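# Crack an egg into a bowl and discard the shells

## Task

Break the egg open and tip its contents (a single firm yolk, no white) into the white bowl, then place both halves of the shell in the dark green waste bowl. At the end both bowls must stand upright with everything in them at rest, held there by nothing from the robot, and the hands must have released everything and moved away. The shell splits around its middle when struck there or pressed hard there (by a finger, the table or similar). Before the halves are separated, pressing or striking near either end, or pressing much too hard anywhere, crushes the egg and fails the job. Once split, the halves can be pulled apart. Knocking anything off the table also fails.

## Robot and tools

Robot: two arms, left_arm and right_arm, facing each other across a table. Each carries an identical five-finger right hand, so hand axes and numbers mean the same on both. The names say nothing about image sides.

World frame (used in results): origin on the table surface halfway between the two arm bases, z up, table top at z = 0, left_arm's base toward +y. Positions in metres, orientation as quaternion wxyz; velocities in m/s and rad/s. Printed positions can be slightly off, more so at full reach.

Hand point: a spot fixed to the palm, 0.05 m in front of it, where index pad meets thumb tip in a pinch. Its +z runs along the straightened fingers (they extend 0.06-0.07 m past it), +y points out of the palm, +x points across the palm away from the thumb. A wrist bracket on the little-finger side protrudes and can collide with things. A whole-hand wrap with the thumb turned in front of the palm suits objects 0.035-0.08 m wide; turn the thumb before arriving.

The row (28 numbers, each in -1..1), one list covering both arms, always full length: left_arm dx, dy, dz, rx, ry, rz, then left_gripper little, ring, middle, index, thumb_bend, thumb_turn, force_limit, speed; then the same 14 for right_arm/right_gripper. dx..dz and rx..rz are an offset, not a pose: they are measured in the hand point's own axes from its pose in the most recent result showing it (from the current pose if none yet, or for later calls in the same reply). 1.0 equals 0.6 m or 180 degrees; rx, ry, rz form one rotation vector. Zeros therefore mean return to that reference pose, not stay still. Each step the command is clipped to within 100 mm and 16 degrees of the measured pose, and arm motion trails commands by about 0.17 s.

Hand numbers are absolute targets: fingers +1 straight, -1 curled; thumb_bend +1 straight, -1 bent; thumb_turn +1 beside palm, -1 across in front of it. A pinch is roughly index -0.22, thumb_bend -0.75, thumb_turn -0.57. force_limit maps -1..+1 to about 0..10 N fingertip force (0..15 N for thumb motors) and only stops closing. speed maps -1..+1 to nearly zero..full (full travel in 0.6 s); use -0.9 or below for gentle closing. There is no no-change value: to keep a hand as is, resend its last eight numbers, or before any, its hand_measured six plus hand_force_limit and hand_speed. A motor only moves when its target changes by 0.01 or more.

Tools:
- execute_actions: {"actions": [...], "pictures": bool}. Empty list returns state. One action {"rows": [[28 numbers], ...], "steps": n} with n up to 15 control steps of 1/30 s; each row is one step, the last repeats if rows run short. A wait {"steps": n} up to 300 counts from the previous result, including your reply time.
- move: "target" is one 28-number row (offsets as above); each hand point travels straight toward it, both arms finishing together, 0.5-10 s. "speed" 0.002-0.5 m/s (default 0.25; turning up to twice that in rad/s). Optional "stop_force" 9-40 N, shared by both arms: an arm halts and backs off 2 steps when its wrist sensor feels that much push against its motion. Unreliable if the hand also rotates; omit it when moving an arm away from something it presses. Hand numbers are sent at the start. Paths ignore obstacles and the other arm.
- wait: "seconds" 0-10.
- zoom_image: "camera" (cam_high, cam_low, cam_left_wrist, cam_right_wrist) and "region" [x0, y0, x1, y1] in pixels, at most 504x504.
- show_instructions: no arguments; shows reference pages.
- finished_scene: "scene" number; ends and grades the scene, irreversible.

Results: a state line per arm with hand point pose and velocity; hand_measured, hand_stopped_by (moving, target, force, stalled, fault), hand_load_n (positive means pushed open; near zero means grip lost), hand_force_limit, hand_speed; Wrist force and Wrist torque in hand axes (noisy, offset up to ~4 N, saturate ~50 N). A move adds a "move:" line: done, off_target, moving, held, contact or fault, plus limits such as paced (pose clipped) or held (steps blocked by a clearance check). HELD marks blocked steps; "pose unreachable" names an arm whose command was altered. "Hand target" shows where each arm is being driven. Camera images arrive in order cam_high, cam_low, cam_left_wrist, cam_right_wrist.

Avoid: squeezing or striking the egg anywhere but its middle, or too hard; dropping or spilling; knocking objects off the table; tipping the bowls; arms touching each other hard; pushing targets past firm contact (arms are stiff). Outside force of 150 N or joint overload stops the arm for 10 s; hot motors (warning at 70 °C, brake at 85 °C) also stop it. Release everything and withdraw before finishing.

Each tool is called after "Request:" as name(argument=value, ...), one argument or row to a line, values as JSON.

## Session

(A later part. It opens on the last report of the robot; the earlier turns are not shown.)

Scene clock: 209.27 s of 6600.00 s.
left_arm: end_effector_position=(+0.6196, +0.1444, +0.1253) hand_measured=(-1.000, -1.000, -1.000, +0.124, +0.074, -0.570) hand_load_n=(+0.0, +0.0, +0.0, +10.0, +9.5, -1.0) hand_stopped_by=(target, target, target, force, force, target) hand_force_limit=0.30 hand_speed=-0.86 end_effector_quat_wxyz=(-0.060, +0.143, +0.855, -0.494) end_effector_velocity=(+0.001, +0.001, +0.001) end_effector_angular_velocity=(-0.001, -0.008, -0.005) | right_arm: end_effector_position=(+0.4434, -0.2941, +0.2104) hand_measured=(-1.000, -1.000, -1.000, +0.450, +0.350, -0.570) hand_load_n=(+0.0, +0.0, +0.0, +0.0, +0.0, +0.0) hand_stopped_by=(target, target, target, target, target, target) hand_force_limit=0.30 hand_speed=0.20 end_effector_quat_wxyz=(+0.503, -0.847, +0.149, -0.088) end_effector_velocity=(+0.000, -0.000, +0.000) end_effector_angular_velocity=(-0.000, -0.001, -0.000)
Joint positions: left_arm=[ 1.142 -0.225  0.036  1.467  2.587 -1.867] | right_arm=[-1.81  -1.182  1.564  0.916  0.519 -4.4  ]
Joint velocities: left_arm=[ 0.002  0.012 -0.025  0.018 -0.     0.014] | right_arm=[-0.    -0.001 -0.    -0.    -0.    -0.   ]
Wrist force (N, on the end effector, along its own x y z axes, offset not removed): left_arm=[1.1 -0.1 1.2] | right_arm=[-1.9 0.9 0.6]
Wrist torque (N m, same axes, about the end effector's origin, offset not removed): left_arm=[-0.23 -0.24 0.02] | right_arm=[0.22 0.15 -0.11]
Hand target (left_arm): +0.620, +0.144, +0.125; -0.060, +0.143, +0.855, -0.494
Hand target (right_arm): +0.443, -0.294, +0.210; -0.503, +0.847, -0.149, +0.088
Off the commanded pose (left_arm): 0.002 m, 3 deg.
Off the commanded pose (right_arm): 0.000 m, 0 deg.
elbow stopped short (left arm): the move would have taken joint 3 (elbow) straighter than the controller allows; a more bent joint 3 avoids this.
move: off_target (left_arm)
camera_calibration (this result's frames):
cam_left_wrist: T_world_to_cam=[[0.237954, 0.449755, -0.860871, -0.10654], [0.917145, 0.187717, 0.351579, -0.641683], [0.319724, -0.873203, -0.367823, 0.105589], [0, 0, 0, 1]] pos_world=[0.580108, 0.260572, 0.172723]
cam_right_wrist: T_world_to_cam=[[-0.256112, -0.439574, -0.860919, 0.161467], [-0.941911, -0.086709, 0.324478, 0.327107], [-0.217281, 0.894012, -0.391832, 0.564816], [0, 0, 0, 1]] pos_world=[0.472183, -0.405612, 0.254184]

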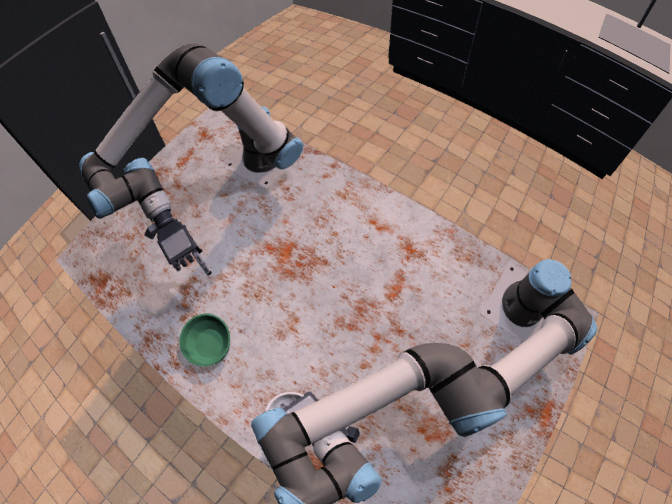

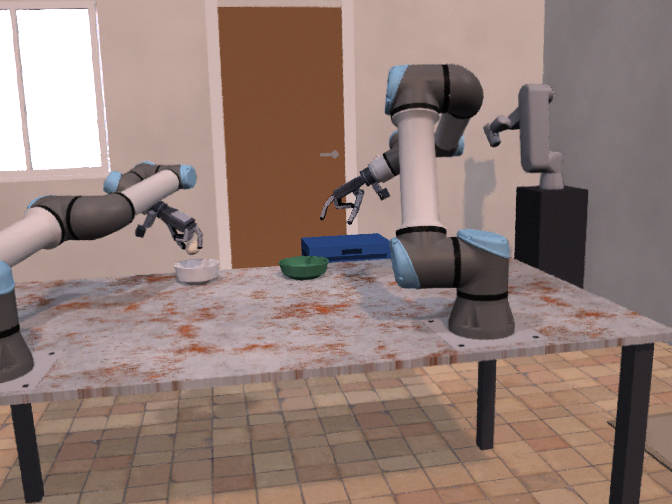

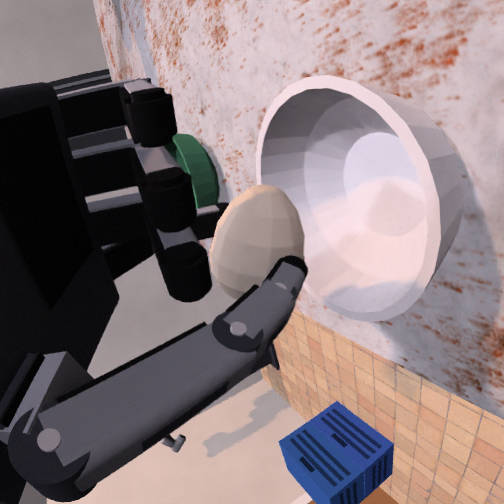

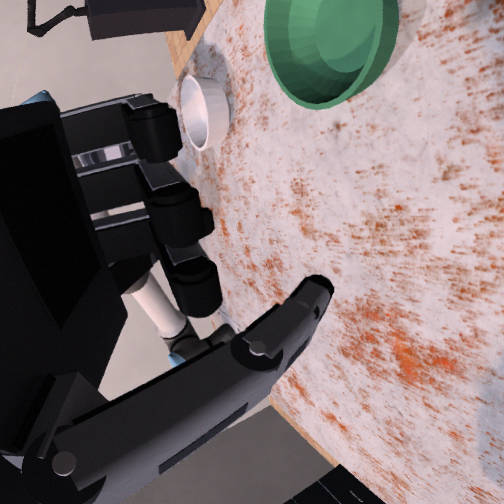

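Request:
execute_actions(
  actions=[],
)

Scene clock: 222.83 s of 6600.00 s.
left_arm: end_effector_position=(+0.6197, +0.1445, +0.1253) hand_measured=(-1.000, -1.000, -1.000, +0.124, +0.074, -0.570) hand_load_n=(+0.0, +0.0, +0.0, +10.0, +9.5, -1.0) hand_stopped_by=(target, target, target, force, force, target) hand_force_limit=0.30 hand_speed=-0.86 end_effector_quat_wxyz=(-0.060, +0.143, +0.855, -0.494) end_effector_velocity=(-0.001, -0.001, -0.000) end_effector_angular_velocity=(+0.001, +0.003, -0.002) | right_arm: end_effector_position=(+0.4434, -0.2941, +0.2104) hand_measured=(-1.000, -1.000, -1.000, +0.450, +0.350, -0.570) hand_load_n=(+0.0, +0.0, +0.0, +0.0, +0.0, +0.0) hand_stopped_by=(target, target, target, target, target, target) hand_force_limit=0.30 hand_speed=0.20 end_effector_quat_wxyz=(+0.503, -0.847, +0.149, -0.088) end_effector_velocity=(-0.000, -0.000, -0.001) end_effector_angular_velocity=(+0.000, +0.002, -0.000)
Joint positions: left_arm=[ 1.142 -0.224  0.034  1.469  2.587 -1.866] | right_arm=[-1.81  -1.182  1.564  0.916  0.519 -4.4  ]
Joint velocities: left_arm=[-0.002 -0.     0.001  0.001  0.     0.   ] | right_arm=[-0.     0.001  0.     0.001  0.    -0.   ]
Wrist force (N, on the end effector, along its own x y z axes, offset not removed): left_arm=[0.0 1.3 1.9] | right_arm=[-1.2 0.0 -0.4]
Wrist torque (N m, same axes, about the end effector's origin, offset not removed): left_arm=[0.08 -0.24 -0.13] | right_arm=[0.20 0.15 -0.18]
Hand target (left_arm): +0.620, +0.144, +0.125; -0.060, +0.143, +0.855, -0.494
Hand target (right_arm): +0.443, -0.294, +0.210; -0.503, +0.847, -0.149, +0.088
Off the commanded pose (left_arm): 0.002 m, 3 deg.
Off the commanded pose (right_arm): 0.000 m, 0 deg.
Steps of this call (steps 1 to 90: nothing new was sent; then 10.57 s passed at rest). Readings (end_effector_position | what the end effector reports):
1: left_arm (+0.6197, +0.1444, +0.1253) | right_arm (+0.4434, -0.2941, +0.2104) | left_arm hand_measured=(-1.000, -1.000, -1.000, +0.124, +0.074, -0.570) hand_load_n=(+0.0, +0.0, +0.0, +10.0, +9.5, -1.0) hand_stopped_by=(target, target, target, force, force, target) hand_force_limit=0.30 hand_speed=-0.86 | right_arm hand_measured=(-1.000, -1.000, -1.000, +0.450, +0.350, -0.570) hand_load_n=(+0.0, +0.0, +0.0, +0.0, +0.0, +0.0) hand_stopped_by=(target, target, target, target, target, target) hand_force_limit=0.30 hand_speed=0.20
2: left_arm (+0.6197, +0.1444, +0.1254) | right_arm (+0.4434, -0.2941, +0.2104) | left_arm hand_measured=(-1.000, -1.000, -1.000, +0.124, +0.074, -0.570) hand_load_n=(+0.0, +0.0, +0.0, +10.0, +9.5, -1.0) hand_stopped_by=(target, target, target, force, force, target) hand_force_limit=0.30 hand_speed=-0.86 | right_arm hand_measured=(-1.000, -1.000, -1.000, +0.450, +0.350, -0.570) hand_load_n=(+0.0, +0.0, +0.0, +0.0, +0.0, +0.0) hand_stopped_by=(target, target, target, target, target, target) hand_force_limit=0.30 hand_speed=0.20
4: left_arm (+0.6197, +0.1444, +0.1253) | right_arm (+0.4434, -0.2941, +0.2104) | left_arm hand_measured=(-1.000, -1.000, -1.000, +0.124, +0.074, -0.570) hand_load_n=(+0.0, +0.0, +0.0, +10.0, +9.5, -1.0) hand_stopped_by=(target, target, target, force, force, target) hand_force_limit=0.30 hand_speed=-0.86 | right_arm hand_measured=(-1.000, -1.000, -1.000, +0.450, +0.350, -0.570) hand_load_n=(+0.0, +0.0, +0.0, +0.0, +0.0, +0.0) hand_stopped_by=(target, target, target, target, target, target) hand_force_limit=0.30 hand_speed=0.20
8: left_arm (+0.6197, +0.1445, +0.1253) | right_arm (+0.4434, -0.2941, +0.2104) | left_arm hand_measured=(-1.000, -1.000, -1.000, +0.124, +0.074, -0.570) hand_load_n=(+0.0, +0.0, +0.0, +10.0, +9.5, -1.0) hand_stopped_by=(target, target, target, force, force, target) hand_force_limit=0.30 hand_speed=-0.86 | right_arm hand_measured=(-1.000, -1.000, -1.000, +0.450, +0.350, -0.570) hand_load_n=(+0.0, +0.0, +0.0, +0.0, +0.0, +0.0) hand_stopped_by=(target, target, target, target, target, target) hand_force_limit=0.30 hand_speed=0.20
90: the state above
camera_calibration (this result's frames):
cam_left_wrist: T_world_to_cam=[[0.238789, 0.449769, -0.860632, -0.107166], [0.916956, 0.187292, 0.352296, -0.641687], [0.319642, -0.873286, -0.367695, 0.105702], [0, 0, 0, 1]] pos_world=[0.580203, 0.260691, 0.172699]
cam_right_wrist: T_world_to_cam=[[-0.256112, -0.439573, -0.860919, 0.161467], [-0.941911, -0.0867091, 0.324478, 0.327107], [-0.217281, 0.894012, -0.391832, 0.564815], [0, 0, 0, 1]] pos_world=[0.472183, -0.405612, 0.254184]

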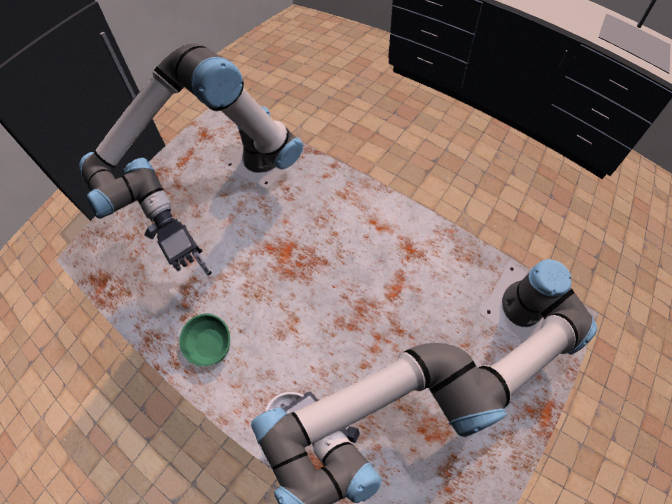

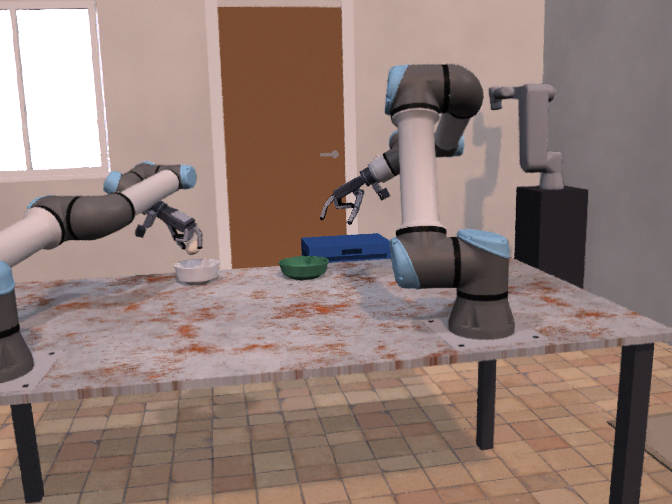

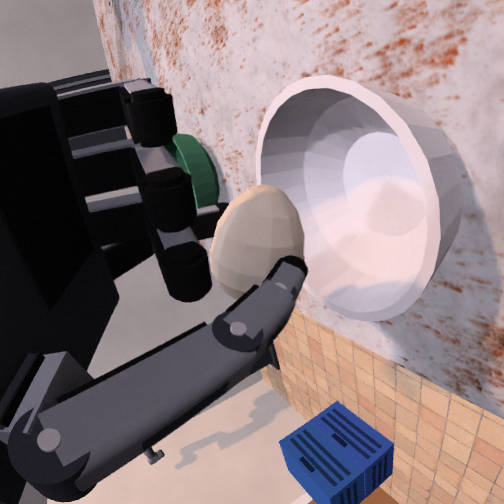

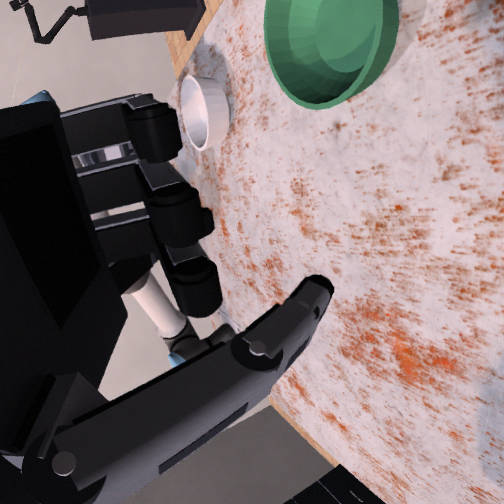

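Request:
zoom_image(
  camera="cam_left_wrist",
  region=[170, 150, 350, 330],
)

Request:
move(
  target=[0.003,-0.012,0.02,-0.002,-0.048,-0.028,-1,-1,-1,-0.2,-0.5,-0.57,0.3,-0.86, 0,0,0,0,0,0,-1,-1,-1,0.45,0.35,-0.57,0.3,0.2],
  speed=0.05,
)

Region (170, 150, 350, 330) of cam_left_wrist's 504x504 image, scaled by 2.800, with more detail than that image has.

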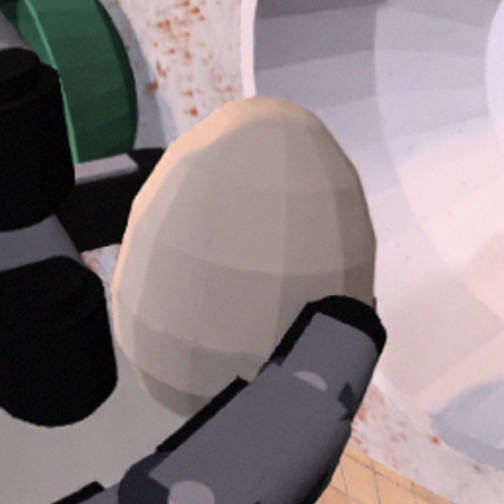

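Scene clock: 273.23 s of 6600.00 s.
left_arm: end_effector_position=(+0.6139, +0.1317, +0.1254) hand_measured=(-1.000, -1.000, -1.000, +0.124, +0.074, -0.570) hand_load_n=(+0.0, +0.0, +0.0, +10.0, +9.5, -1.0) hand_stopped_by=(target, target, target, force, force, target) hand_force_limit=0.30 hand_speed=-0.86 end_effector_quat_wxyz=(-0.017, +0.069, +0.865, -0.498) end_effector_velocity=(-0.001, -0.001, -0.000) end_effector_angular_velocity=(-0.001, -0.001, +0.012) | right_arm: end_effector_position=(+0.4434, -0.2941, +0.2104) hand_measured=(-1.000, -1.000, -1.000, +0.450, +0.350, -0.570) hand_load_n=(+0.0, +0.0, +0.0, +0.0, +0.0, +0.0) hand_stopped_by=(target, target, target, target, target, target) hand_force_limit=0.30 hand_speed=0.20 end_effector_quat_wxyz=(+0.503, -0.847, +0.149, -0.088) end_effector_velocity=(-0.000, +0.000, -0.000) end_effector_angular_velocity=(+0.000, +0.001, -0.000)
Joint positions: left_arm=[ 1.101 -0.551  0.622  0.92   2.495 -2.212] | right_arm=[-1.81  -1.182  1.564  0.916  0.519 -4.4  ]
Joint velocities: left_arm=[-0.004 -0.017  0.03  -0.033 -0.008 -0.023] | right_arm=[-0.  0.  0. -0. -0.  0.]
Wrist force (N, on the end effector, along its own x y z axes, offset not removed): left_arm=[0.8 -0.2 -0.1] | right_arm=[-2.5 0.7 0.6]
Wrist torque (N m, same axes, about the end effector's origin, offset not removed): left_arm=[-0.02 -0.26 -0.17] | right_arm=[0.19 0.24 -0.22]
Hand target (left_arm): +0.614, +0.132, +0.125; -0.017, +0.068, +0.865, -0.498
Hand target (right_arm): +0.443, -0.294, +0.210; -0.503, +0.847, -0.149, +0.088
Off the commanded pose (left_arm): 0.000 m, 0 deg.
Off the commanded pose (right_arm): 0.000 m, 0 deg.
After step 90, 45.37 s passed at rest.
move: done
camera_calibration (this result's frames):
cam_left_wrist: T_world_to_cam=[[0.157492, 0.483893, -0.860839, -0.0544935], [0.870968, 0.342774, 0.352024, -0.626187], [0.465415, -0.805204, -0.367471, -0.00206648], [0, 0, 0, 1]] pos_world=[0.554933, 0.239346, 0.172763]
cam_right_wrist: T_world_to_cam=[[-0.256112, -0.439573, -0.860919, 0.161467], [-0.941911, -0.086709, 0.324478, 0.327107], [-0.217281, 0.894012, -0.391832, 0.564816], [0, 0, 0, 1]] pos_world=[0.472183, -0.405612, 0.254184]

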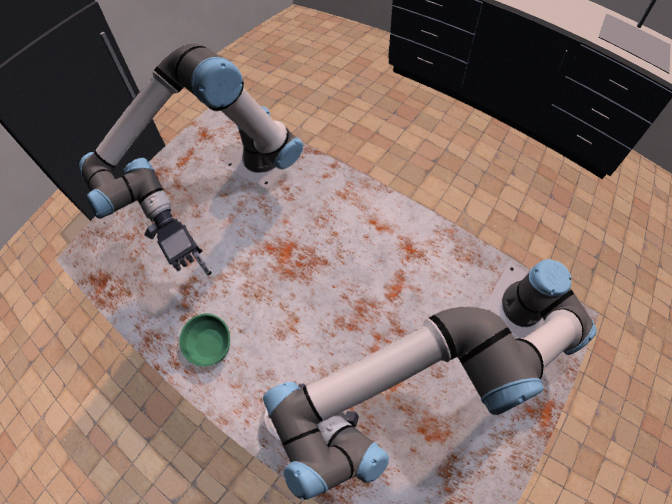

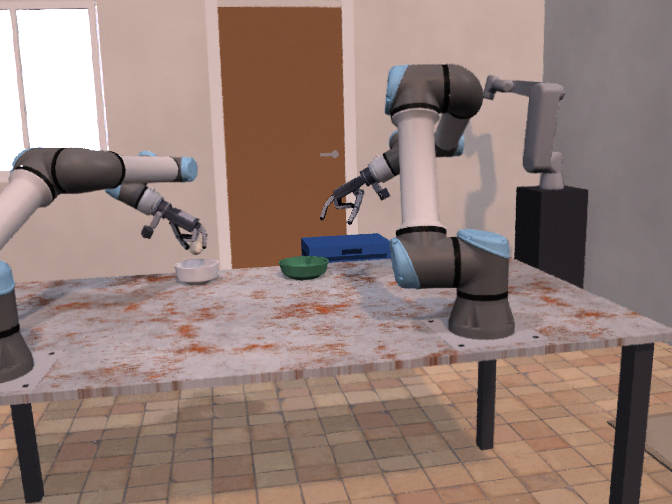

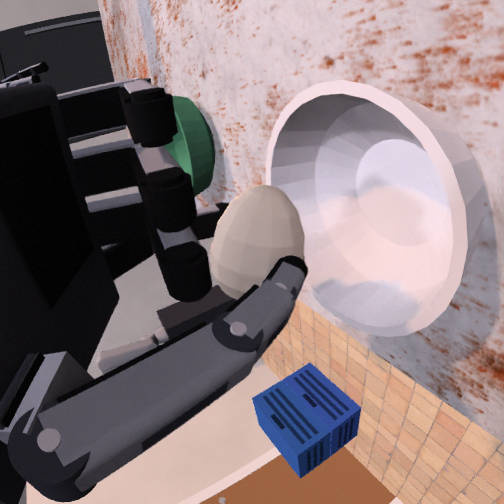

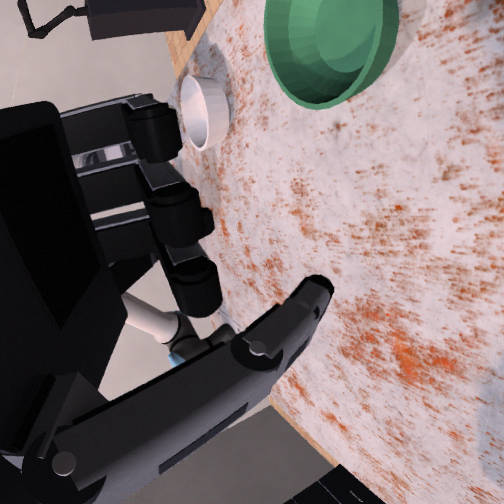

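Request:
move(
  target=[0,0,0,0,0,0,-1,-1,-1,-0.2,-0.5,-0.57,0.3,-0.86, 0.0485,-0.221,0.514,0,-0.0586,-0.0318,-1,-1,-1,0.45,0.35,-0.57,0.3,0.2],
  speed=0.2,
)

Scene clock: 287.70 s of 6600.00 s.
left_arm: end_effector_position=(+0.6139, +0.1317, +0.1254) hand_measured=(-1.000, -1.000, -1.000, +0.124, +0.074, -0.570) hand_load_n=(+0.0, +0.0, +0.0, +10.0, +9.5, -1.0) hand_stopped_by=(target, target, target, force, force, target) hand_force_limit=0.30 hand_speed=-0.86 end_effector_quat_wxyz=(-0.017, +0.069, +0.865, -0.498) end_effector_velocity=(-0.000, -0.001, -0.000) end_effector_angular_velocity=(-0.000, -0.001, -0.001) | right_arm: end_effector_position=(+0.5840, +0.0095, +0.1793) hand_measured=(-1.000, -1.000, -1.000, +0.450, +0.350, -0.570) hand_load_n=(+0.0, +0.0, +0.0, +0.0, +0.0, +0.0) hand_stopped_by=(target, target, target, target, target, target) hand_force_limit=0.30 hand_speed=0.20 end_effector_quat_wxyz=(+0.514, -0.854, +0.063, -0.042) end_effector_velocity=(+0.003, +0.001, +0.003) end_effector_angular_velocity=(-0.009, +0.005, +0.013)
Joint positions: left_arm=[ 1.101 -0.551  0.622  0.92   2.495 -2.212] | right_arm=[-1.296 -0.362  0.099  1.123  0.666 -3.889]
Joint velocities: left_arm=[-0.001  0.     0.001 -0.001 -0.     0.001] | right_arm=[ 0.001  0.223 -0.464  0.266 -0.003 -0.023]
Wrist force (N, on the end effector, along its own x y z axes, offset not removed): left_arm=[-1.2 0.0 0.3] | right_arm=[-1.4 1.9 0.5]
Wrist torque (N m, same axes, about the end effector's origin, offset not removed): left_arm=[0.06 -0.02 -0.13] | right_arm=[0.39 0.16 -0.10]
Hand target (left_arm): +0.614, +0.132, +0.125; -0.017, +0.069, +0.865, -0.498
Hand target (right_arm): +0.584, +0.010, +0.180; -0.514, +0.855, -0.062, +0.042
Off the commanded pose (left_arm): 0.000 m, 0 deg.
Off the commanded pose (right_arm): 0.001 m, 1 deg.
After step 90, 9.17 s passed at rest.
move: done
camera_calibration (this result's frames):
cam_left_wrist: T_world_to_cam=[[0.157492, 0.483893, -0.860839, -0.0544936], [0.870968, 0.342774, 0.352024, -0.626187], [0.465415, -0.805204, -0.367471, -0.0020666], [0, 0, 0, 1]] pos_world=[0.554933, 0.239346, 0.172763]
cam_right_wrist: T_world_to_cam=[[-0.15731, -0.472862, -0.86698, 0.247856], [-0.909556, -0.272578, 0.313703, 0.480721], [-0.384658, 0.837916, -0.387215, 0.409138], [0, 0, 0, 1]] pos_world=[0.633611, -0.0945875, 0.222507]

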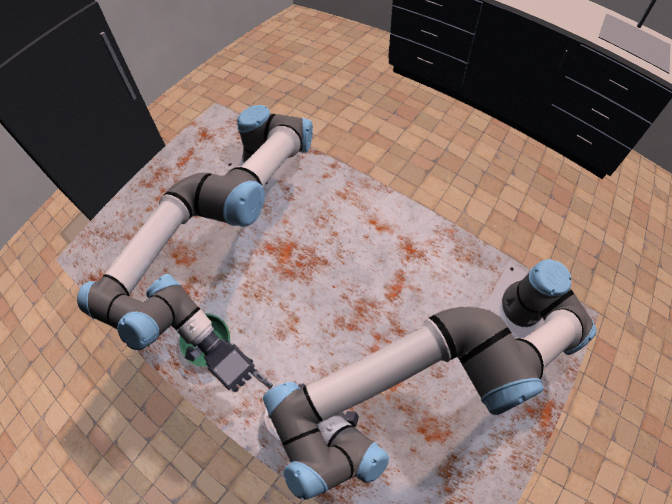

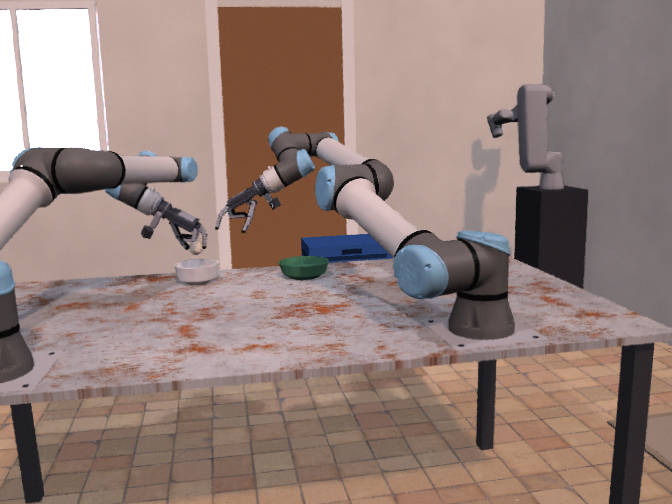

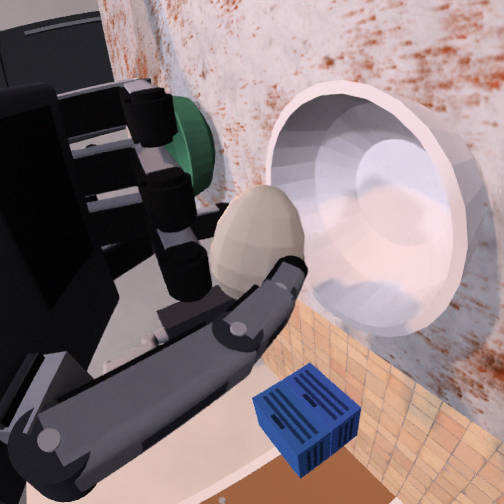

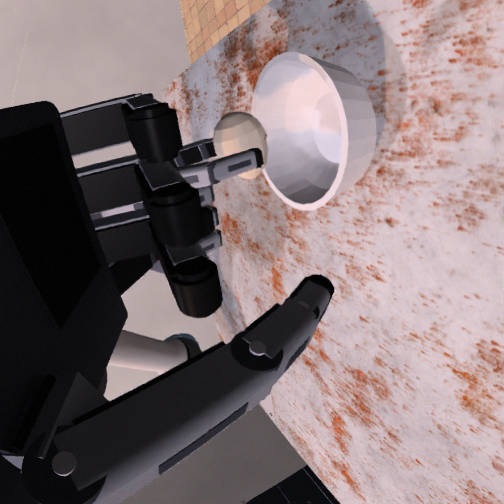

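Request:
zoom_image(
  camera="cam_right_wrist",
  region=[160, 80, 320, 240],
)

Region (160, 80, 320, 240) of cam_right_wrist's 504x504 image, scaled by 3.150, with more detail than that image has.

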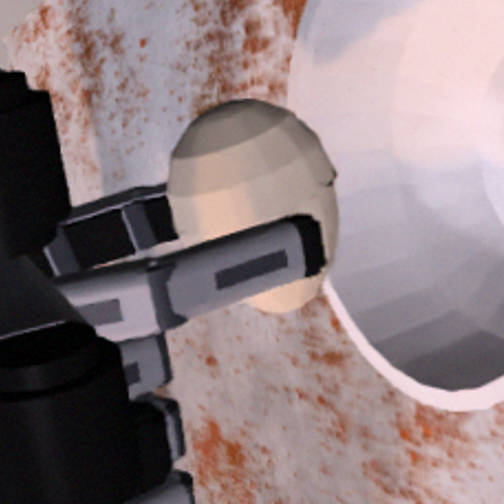

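Request:
move(
  target=[0.285,-0.092,-0.179,0,0,0,-1,-1,-1,-0.2,-0.5,-0.57,0.3,-0.86, -0.132,0.06,-0.044,0,0.1856,0.1007,-1,-1,-1,0.45,0.35,-0.57,0.3,0.2],
  speed=0.15,
)

Scene clock: 340.67 s of 6600.00 s.
left_arm: end_effector_position=(+0.4496, +0.2194, +0.2205) hand_measured=(-1.000, -1.000, -1.000, +0.124, +0.074, -0.570) hand_load_n=(+0.0, +0.0, +0.0, +10.0, +9.5, -1.0) hand_stopped_by=(target, target, target, force, force, target) hand_force_limit=0.30 hand_speed=-0.86 end_effector_quat_wxyz=(-0.017, +0.069, +0.865, -0.498) end_effector_velocity=(-0.001, -0.000, +0.001) end_effector_angular_velocity=(-0.000, -0.001, -0.001) | right_arm: end_effector_position=(+0.4996, -0.0186, +0.1589) hand_measured=(-1.000, -1.000, -1.000, +0.450, +0.350, -0.570) hand_load_n=(+0.0, +0.0, +0.0, +0.0, +0.0, +0.0) hand_stopped_by=(target, target, target, target, target, target) hand_force_limit=0.30 hand_speed=0.20 end_effector_quat_wxyz=(+0.475, -0.786, +0.339, -0.204) end_effector_velocity=(-0.001, -0.000, -0.001) end_effector_angular_velocity=(-0.000, +0.001, -0.005)
Joint positions: left_arm=[ 1.095 -1.12   1.359  0.747  2.492 -2.22 ] | right_arm=[-1.153 -1.057  1.359  0.201  1.311 -3.281]
Joint velocities: left_arm=[-0.001 -0.004  0.003 -0.001 -0.    -0.001] | right_arm=[ 0.002 -0.001  0.004 -0.003  0.006  0.003]
Wrist force (N, on the end effector, along its own x y z axes, offset not removed): left_arm=[0.1 0.2 1.0] | right_arm=[-2.2 1.2 -0.7]
Wrist torque (N m, same axes, about the end effector's origin, offset not removed): left_arm=[0.02 -0.24 -0.08] | right_arm=[0.34 0.31 -0.21]
Hand target (left_arm): +0.450, +0.219, +0.221; -0.017, +0.069, +0.865, -0.498
Hand target (right_arm): +0.500, -0.019, +0.159; -0.475, +0.786, -0.340, +0.204
Off the commanded pose (left_arm): 0.000 m, 0 deg.
Off the commanded pose (right_arm): 0.000 m, 0 deg.
After step 90, 47.30 s passed at rest.
move: done
camera_calibration (this result's frames):
cam_left_wrist: T_world_to_cam=[[0.157478, 0.483905, -0.860835, 0.0107563], [0.870993, 0.342735, 0.352, -0.546657], [0.465373, -0.805214, -0.367504, 0.18004], [0, 0, 0, 1]] pos_world=[0.390655, 0.327124, 0.267848]
cam_right_wrist: T_world_to_cam=[[-0.418055, -0.269089, -0.867653, 0.33784], [-0.883502, 0.342618, 0.319433, 0.400154], [0.211317, 0.900113, -0.380974, 0.0947428], [0, 0, 0, 1]] pos_world=[0.474752, -0.13147, 0.2014]

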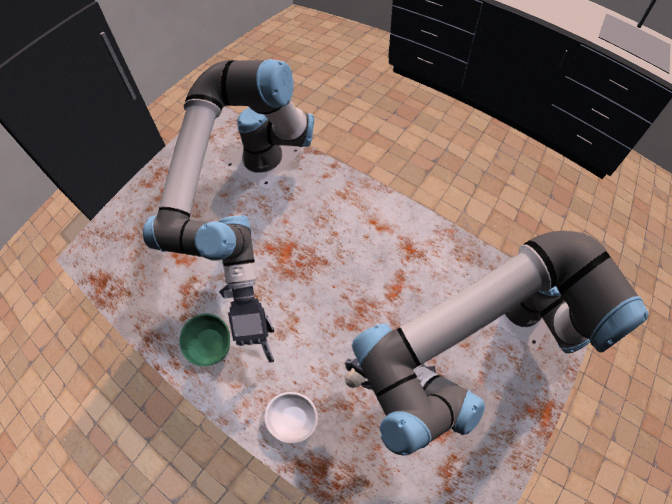

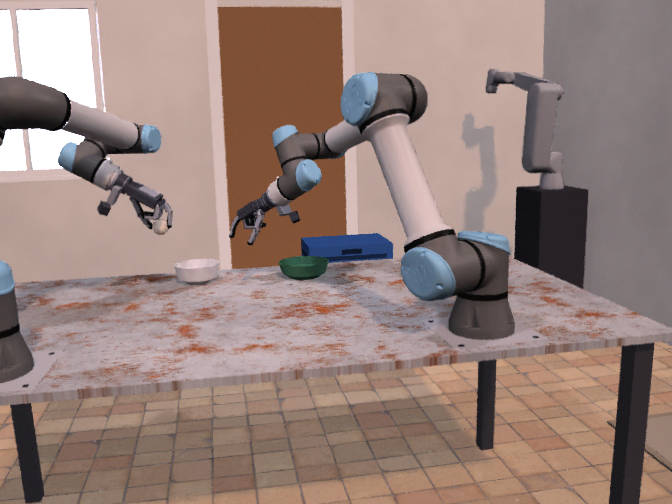

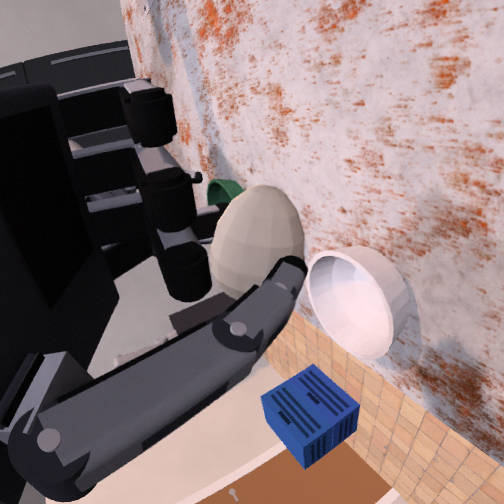

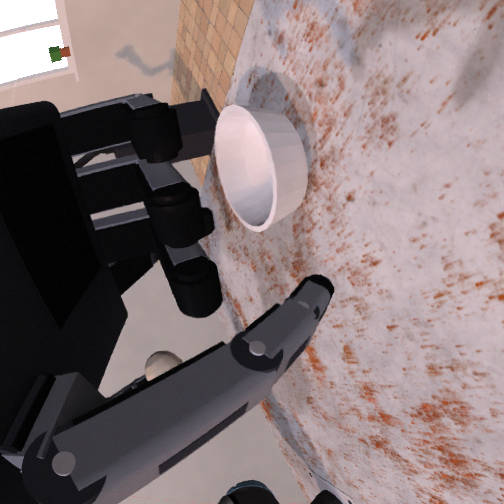

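Request:
move(
  target=[0,0,0,0,0,0,-1,-1,-1,-0.2,-0.5,-0.57,0.3,-0.86, -0.0285,-0.023,0.214,0,0,0,-1,-1,-1,0.15,0.0,-0.57,0.3,0.2],
  speed=0.2,
)

Scene clock: 348.93 s of 6600.00 s.
left_arm: end_effector_position=(+0.4496, +0.2194, +0.2205) hand_measured=(-1.000, -1.000, -1.000, +0.124, +0.074, -0.570) hand_load_n=(+0.0, +0.0, +0.0, +10.0, +9.5, -1.0) hand_stopped_by=(target, target, target, force, force, target) hand_force_limit=0.30 hand_speed=-0.86 end_effector_quat_wxyz=(-0.017, +0.069, +0.865, -0.498) end_effector_velocity=(-0.000, +0.001, -0.000) end_effector_angular_velocity=(+0.001, +0.002, +0.001) | right_arm: end_effector_position=(+0.5751, +0.0763, +0.1116) hand_measured=(-1.000, -1.000, -1.000, +0.150, +0.000, -0.570) hand_load_n=(+0.0, +0.0, +0.0, +0.0, +0.0, +0.0) hand_stopped_by=(target, target, target, target, target, target) hand_force_limit=0.30 hand_speed=0.20 end_effector_quat_wxyz=(+0.475, -0.786, +0.339, -0.204) end_effector_velocity=(+0.001, +0.001, -0.000) end_effector_angular_velocity=(-0.002, +0.000, +0.000)
Joint positions: left_arm=[ 1.095 -1.12   1.359  0.747  2.492 -2.22 ] | right_arm=[-1.074 -0.72   0.909  0.305  1.38  -3.242]
Joint velocities: left_arm=[ 0.001 -0.    -0.     0.002 -0.    -0.   ] | right_arm=[ 0.001  0.005 -0.01   0.006  0.001 -0.001]
Wrist force (N, on the end effector, along its own x y z axes, offset not removed): left_arm=[2.4 0.9 2.4] | right_arm=[-2.6 -0.8 0.9]
Wrist torque (N m, same axes, about the end effector's origin, offset not removed): left_arm=[-0.04 -0.61 0.05] | right_arm=[-0.08 0.29 -0.31]
Hand target (left_arm): +0.450, +0.219, +0.220; -0.017, +0.069, +0.865, -0.498
Hand target (right_arm): +0.575, +0.076, +0.112; -0.475, +0.786, -0.339, +0.204
Off the commanded pose (left_arm): 0.000 m, 0 deg.
Off the commanded pose (right_arm): 0.000 m, 0 deg.
After step 90, 4.07 s passed at rest.
move: done
camera_calibration (this result's frames):
cam_left_wrist: T_world_to_cam=[[0.157482, 0.483901, -0.860836, 0.0107556], [0.870977, 0.342762, 0.352013, -0.546664], [0.465402, -0.805204, -0.367488, 0.180011], [0, 0, 0, 1]] pos_world=[0.390661, 0.327117, 0.267844]
cam_right_wrist: T_world_to_cam=[[-0.418018, -0.268834, -0.86775, 0.353867], [-0.88349, 0.342633, 0.319451, 0.449496], [0.21144, 0.900184, -0.380739, -0.0247765], [0, 0, 0, 1]] pos_world=[0.550287, -0.0365774, 0.154043]

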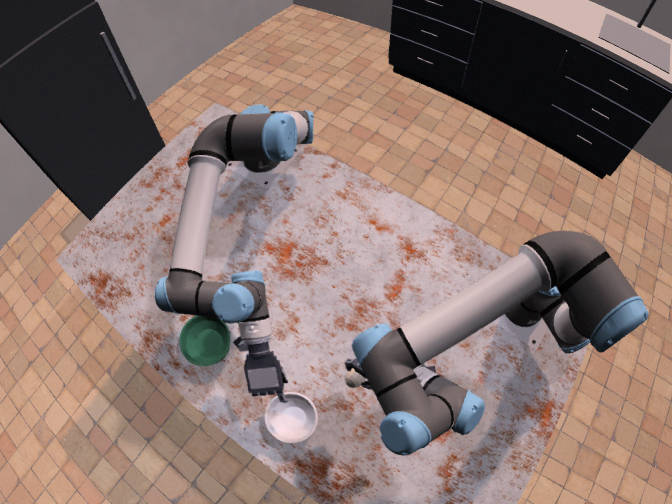

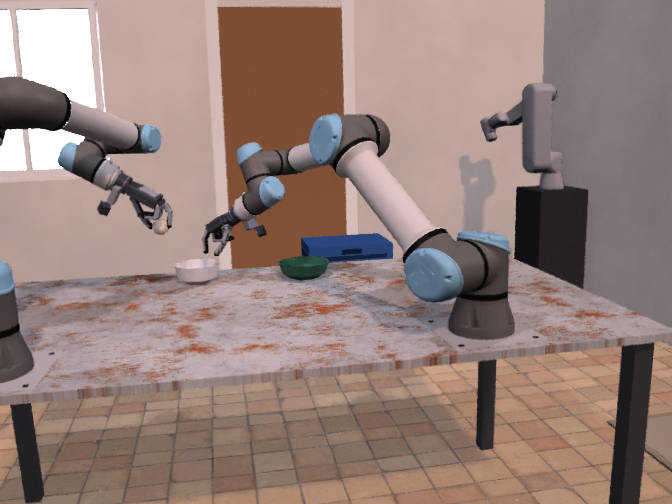

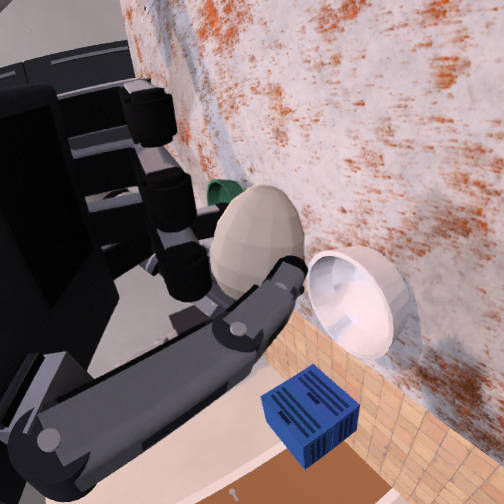

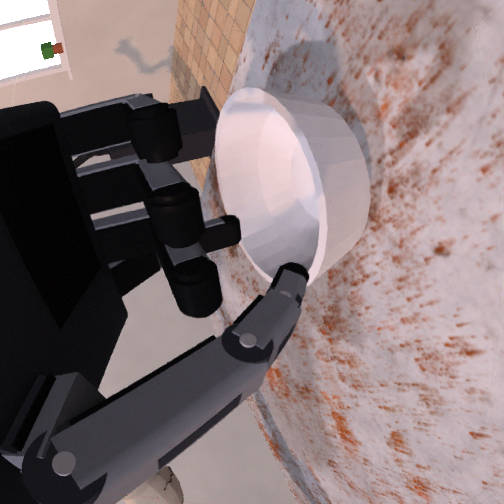

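Request:
move(
  target=[0,0,0,0,0,0,-1,-1,-1,-0.2,-0.5,-0.57,0.3,-0.86, 0,0.0863,0.0576,0,0,0,-1,-1,-1,0.15,0.0,-0.57,0.3,0.2],
  speed=0.06,
)

Scene clock: 367.17 s of 6600.00 s.
left_arm: end_effector_position=(+0.4496, +0.2194, +0.2205) hand_measured=(-1.000, -1.000, -1.000, +0.124, +0.074, -0.570) hand_load_n=(+0.0, +0.0, +0.0, +10.0, +9.5, -1.0) hand_stopped_by=(target, target, target, force, force, target) hand_force_limit=0.30 hand_speed=-0.86 end_effector_quat_wxyz=(-0.017, +0.069, +0.865, -0.498) end_effector_velocity=(+0.000, +0.000, +0.000) end_effector_angular_velocity=(-0.000, -0.001, +0.001) | right_arm: end_effector_position=(+0.5798, +0.0808, +0.0499) hand_measured=(-1.000, -1.000, -1.000, +0.150, +0.000, -0.570) hand_load_n=(+0.0, +0.0, +0.0, +0.0, +0.0, +0.0) hand_stopped_by=(target, target, target, target, target, target) hand_force_limit=0.30 hand_speed=0.20 end_effector_quat_wxyz=(+0.475, -0.786, +0.339, -0.204) end_effector_velocity=(+0.000, -0.000, -0.003) end_effector_angular_velocity=(-0.002, +0.001, +0.000)
Joint positions: left_arm=[ 1.095 -1.12   1.359  0.747  2.492 -2.22 ] | right_arm=[-1.072 -0.657  0.955  0.196  1.382 -3.241]
Joint velocities: left_arm=[ 0.001 -0.    -0.001  0.    -0.     0.001] | right_arm=[-0.     0.003  0.001 -0.002  0.    -0.001]
Wrist force (N, on the end effector, along its own x y z axes, offset not removed): left_arm=[2.1 -0.3 3.0] | right_arm=[-2.1 1.8 0.1]
Wrist torque (N m, same axes, about the end effector's origin, offset not removed): left_arm=[-0.21 -0.60 0.05] | right_arm=[0.37 0.25 -0.20]
Hand target (left_arm): +0.450, +0.219, +0.220; -0.017, +0.069, +0.865, -0.498
Hand target (right_arm): +0.580, +0.081, +0.050; -0.475, +0.786, -0.339, +0.204
Off the commanded pose (left_arm): 0.000 m, 0 deg.
Off the commanded pose (right_arm): 0.000 m, 0 deg.
After step 90, 13.83 s passed at rest.
move: done
camera_calibration (this result's frames):
cam_left_wrist: T_world_to_cam=[[0.157482, 0.483904, -0.860835, 0.0107571], [0.870995, 0.342729, 0.352, -0.546653], [0.465367, -0.805217, -0.367504, 0.180041], [0, 0, 0, 1]] pos_world=[0.390653, 0.327121, 0.267848]
cam_right_wrist: T_world_to_cam=[[-0.418014, -0.268836, -0.867751, 0.303452], [-0.883492, 0.342632, 0.319446, 0.471852], [0.21144, 0.900184, -0.380739, -0.0533318], [0, 0, 0, 1]] pos_world=[0.555001, -0.0320841, 0.0922839]

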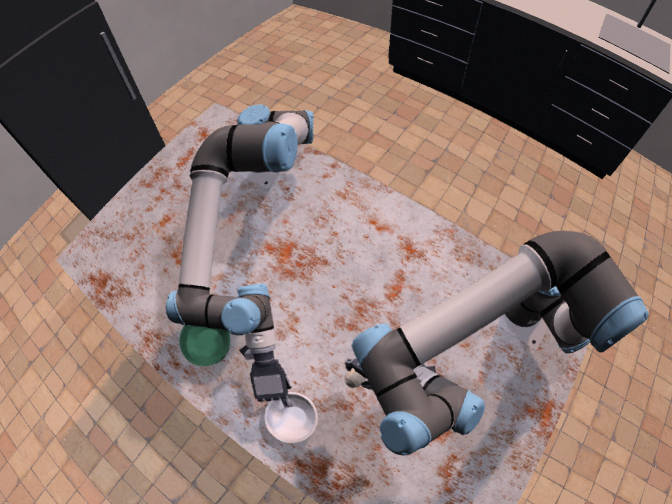

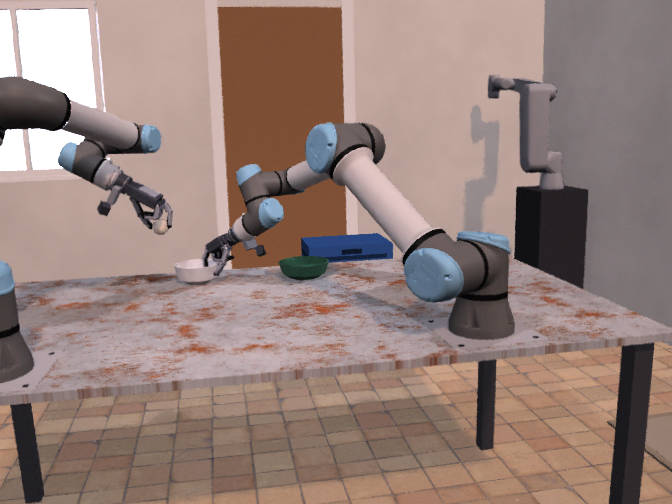

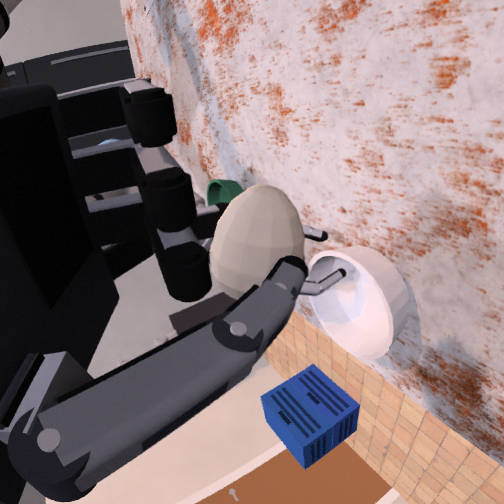

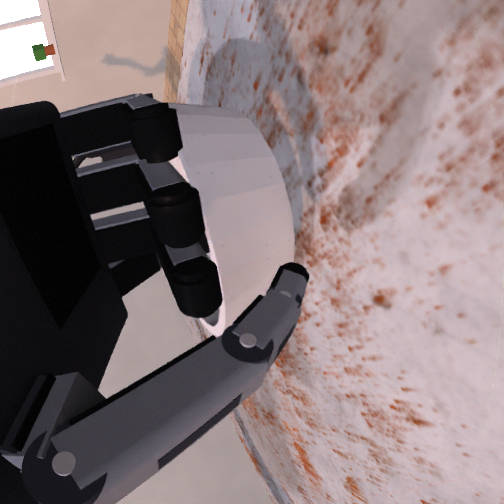

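Request:
move(
  target=[0,0,0,0,0,0,-1,-1,-1,-0.2,-0.5,-0.57,0.3,-0.86, 0,0,0,0,0,0,-1,-1,-1,-0.45,-0.9,-0.57,0.3,-0.5],
  speed=0.06,
)

Scene clock: 373.80 s of 6600.00 s.
left_arm: end_effector_position=(+0.4496, +0.2194, +0.2205) hand_measured=(-1.000, -1.000, -1.000, +0.124, +0.074, -0.570) hand_load_n=(+0.0, +0.0, +0.0, +10.0, +9.5, -1.0) hand_stopped_by=(target, target, target, force, force, target) hand_force_limit=0.30 hand_speed=-0.86 end_effector_quat_wxyz=(-0.017, +0.069, +0.865, -0.498) end_effector_velocity=(+0.001, +0.001, -0.000) end_effector_angular_velocity=(+0.000, -0.000, +0.002) | right_arm: end_effector_position=(+0.5798, +0.0808, +0.0498) hand_measured=(-1.000, -1.000, -1.000, -0.260, -0.296, -0.570) hand_load_n=(+0.0, +0.0, +0.0, +8.5, +10.0, +1.0) hand_stopped_by=(target, target, target, force, force, target) hand_force_limit=0.30 hand_speed=-0.50 end_effector_quat_wxyz=(+0.475, -0.786, +0.339, -0.204) end_effector_velocity=(-0.000, -0.000, -0.001) end_effector_angular_velocity=(-0.000, +0.002, -0.001)
Joint positions: left_arm=[ 1.095 -1.12   1.359  0.747  2.492 -2.22 ] | right_arm=[-1.072 -0.657  0.955  0.196  1.382 -3.241]
Joint velocities: left_arm=[ 0.002 -0.     0.001 -0.    -0.     0.001] | right_arm=[-0.     0.001  0.     0.001  0.     0.001]
Wrist force (N, on the end effector, along its own x y z axes, offset not removed): left_arm=[1.6 1.2 0.4] | right_arm=[-2.9 1.7 2.5]
Wrist torque (N m, same axes, about the end effector's origin, offset not removed): left_arm=[0.23 -0.36 0.10] | right_arm=[0.25 0.24 -0.28]
Hand target (left_arm): +0.450, +0.219, +0.220; -0.017, +0.069, +0.865, -0.498
Hand target (right_arm): +0.580, +0.081, +0.050; -0.475, +0.786, -0.339, +0.204
Off the commanded pose (left_arm): 0.000 m, 0 deg.
Off the commanded pose (right_arm): 0.000 m, 0 deg.
After step 90, 2.73 s passed at rest.
move: done
camera_calibration (this result's frames):
cam_left_wrist: T_world_to_cam=[[0.157481, 0.483901, -0.860836, 0.0107552], [0.870977, 0.342761, 0.352013, -0.546664], [0.465401, -0.805204, -0.367489, 0.180011], [0, 0, 0, 1]] pos_world=[0.390661, 0.327117, 0.267843]
cam_right_wrist: T_world_to_cam=[[-0.418079, -0.268875, -0.867708, 0.303435], [-0.883468, 0.342643, 0.319499, 0.471831], [0.211408, 0.900168, -0.380794, -0.053318], [0, 0, 0, 1]] pos_world=[0.554979, -0.0320881, 0.0922405]

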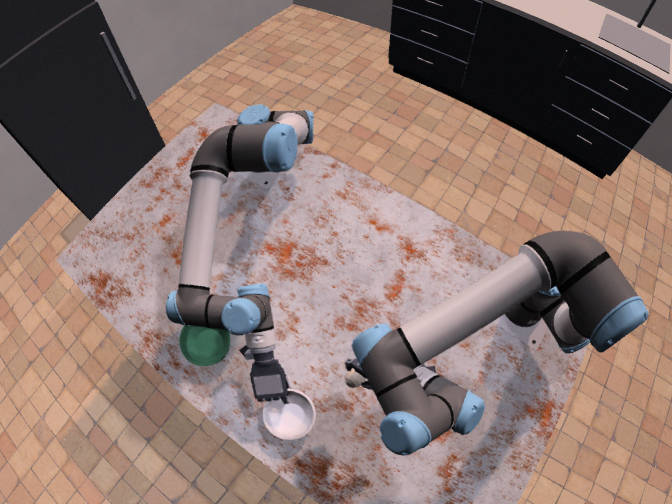

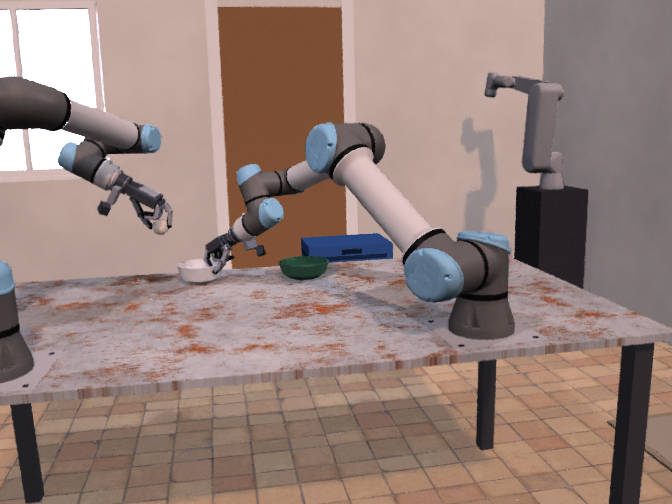

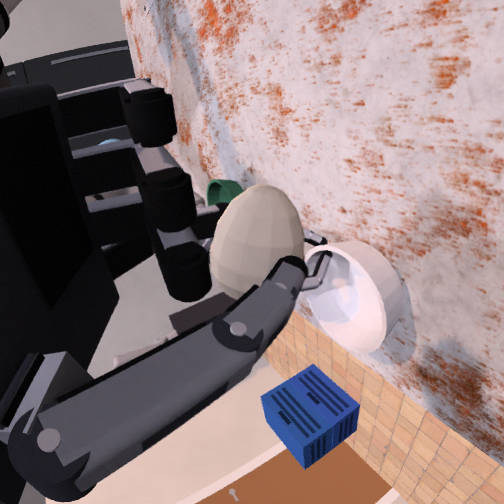

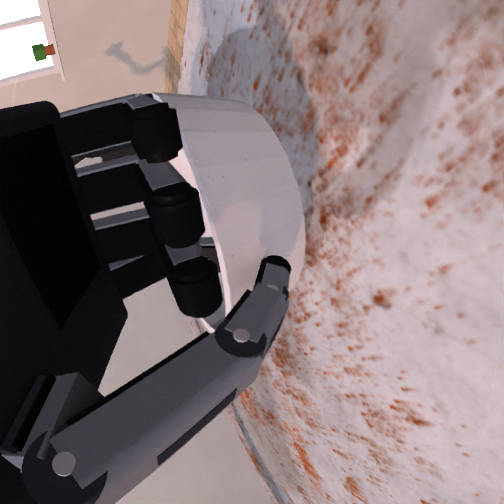

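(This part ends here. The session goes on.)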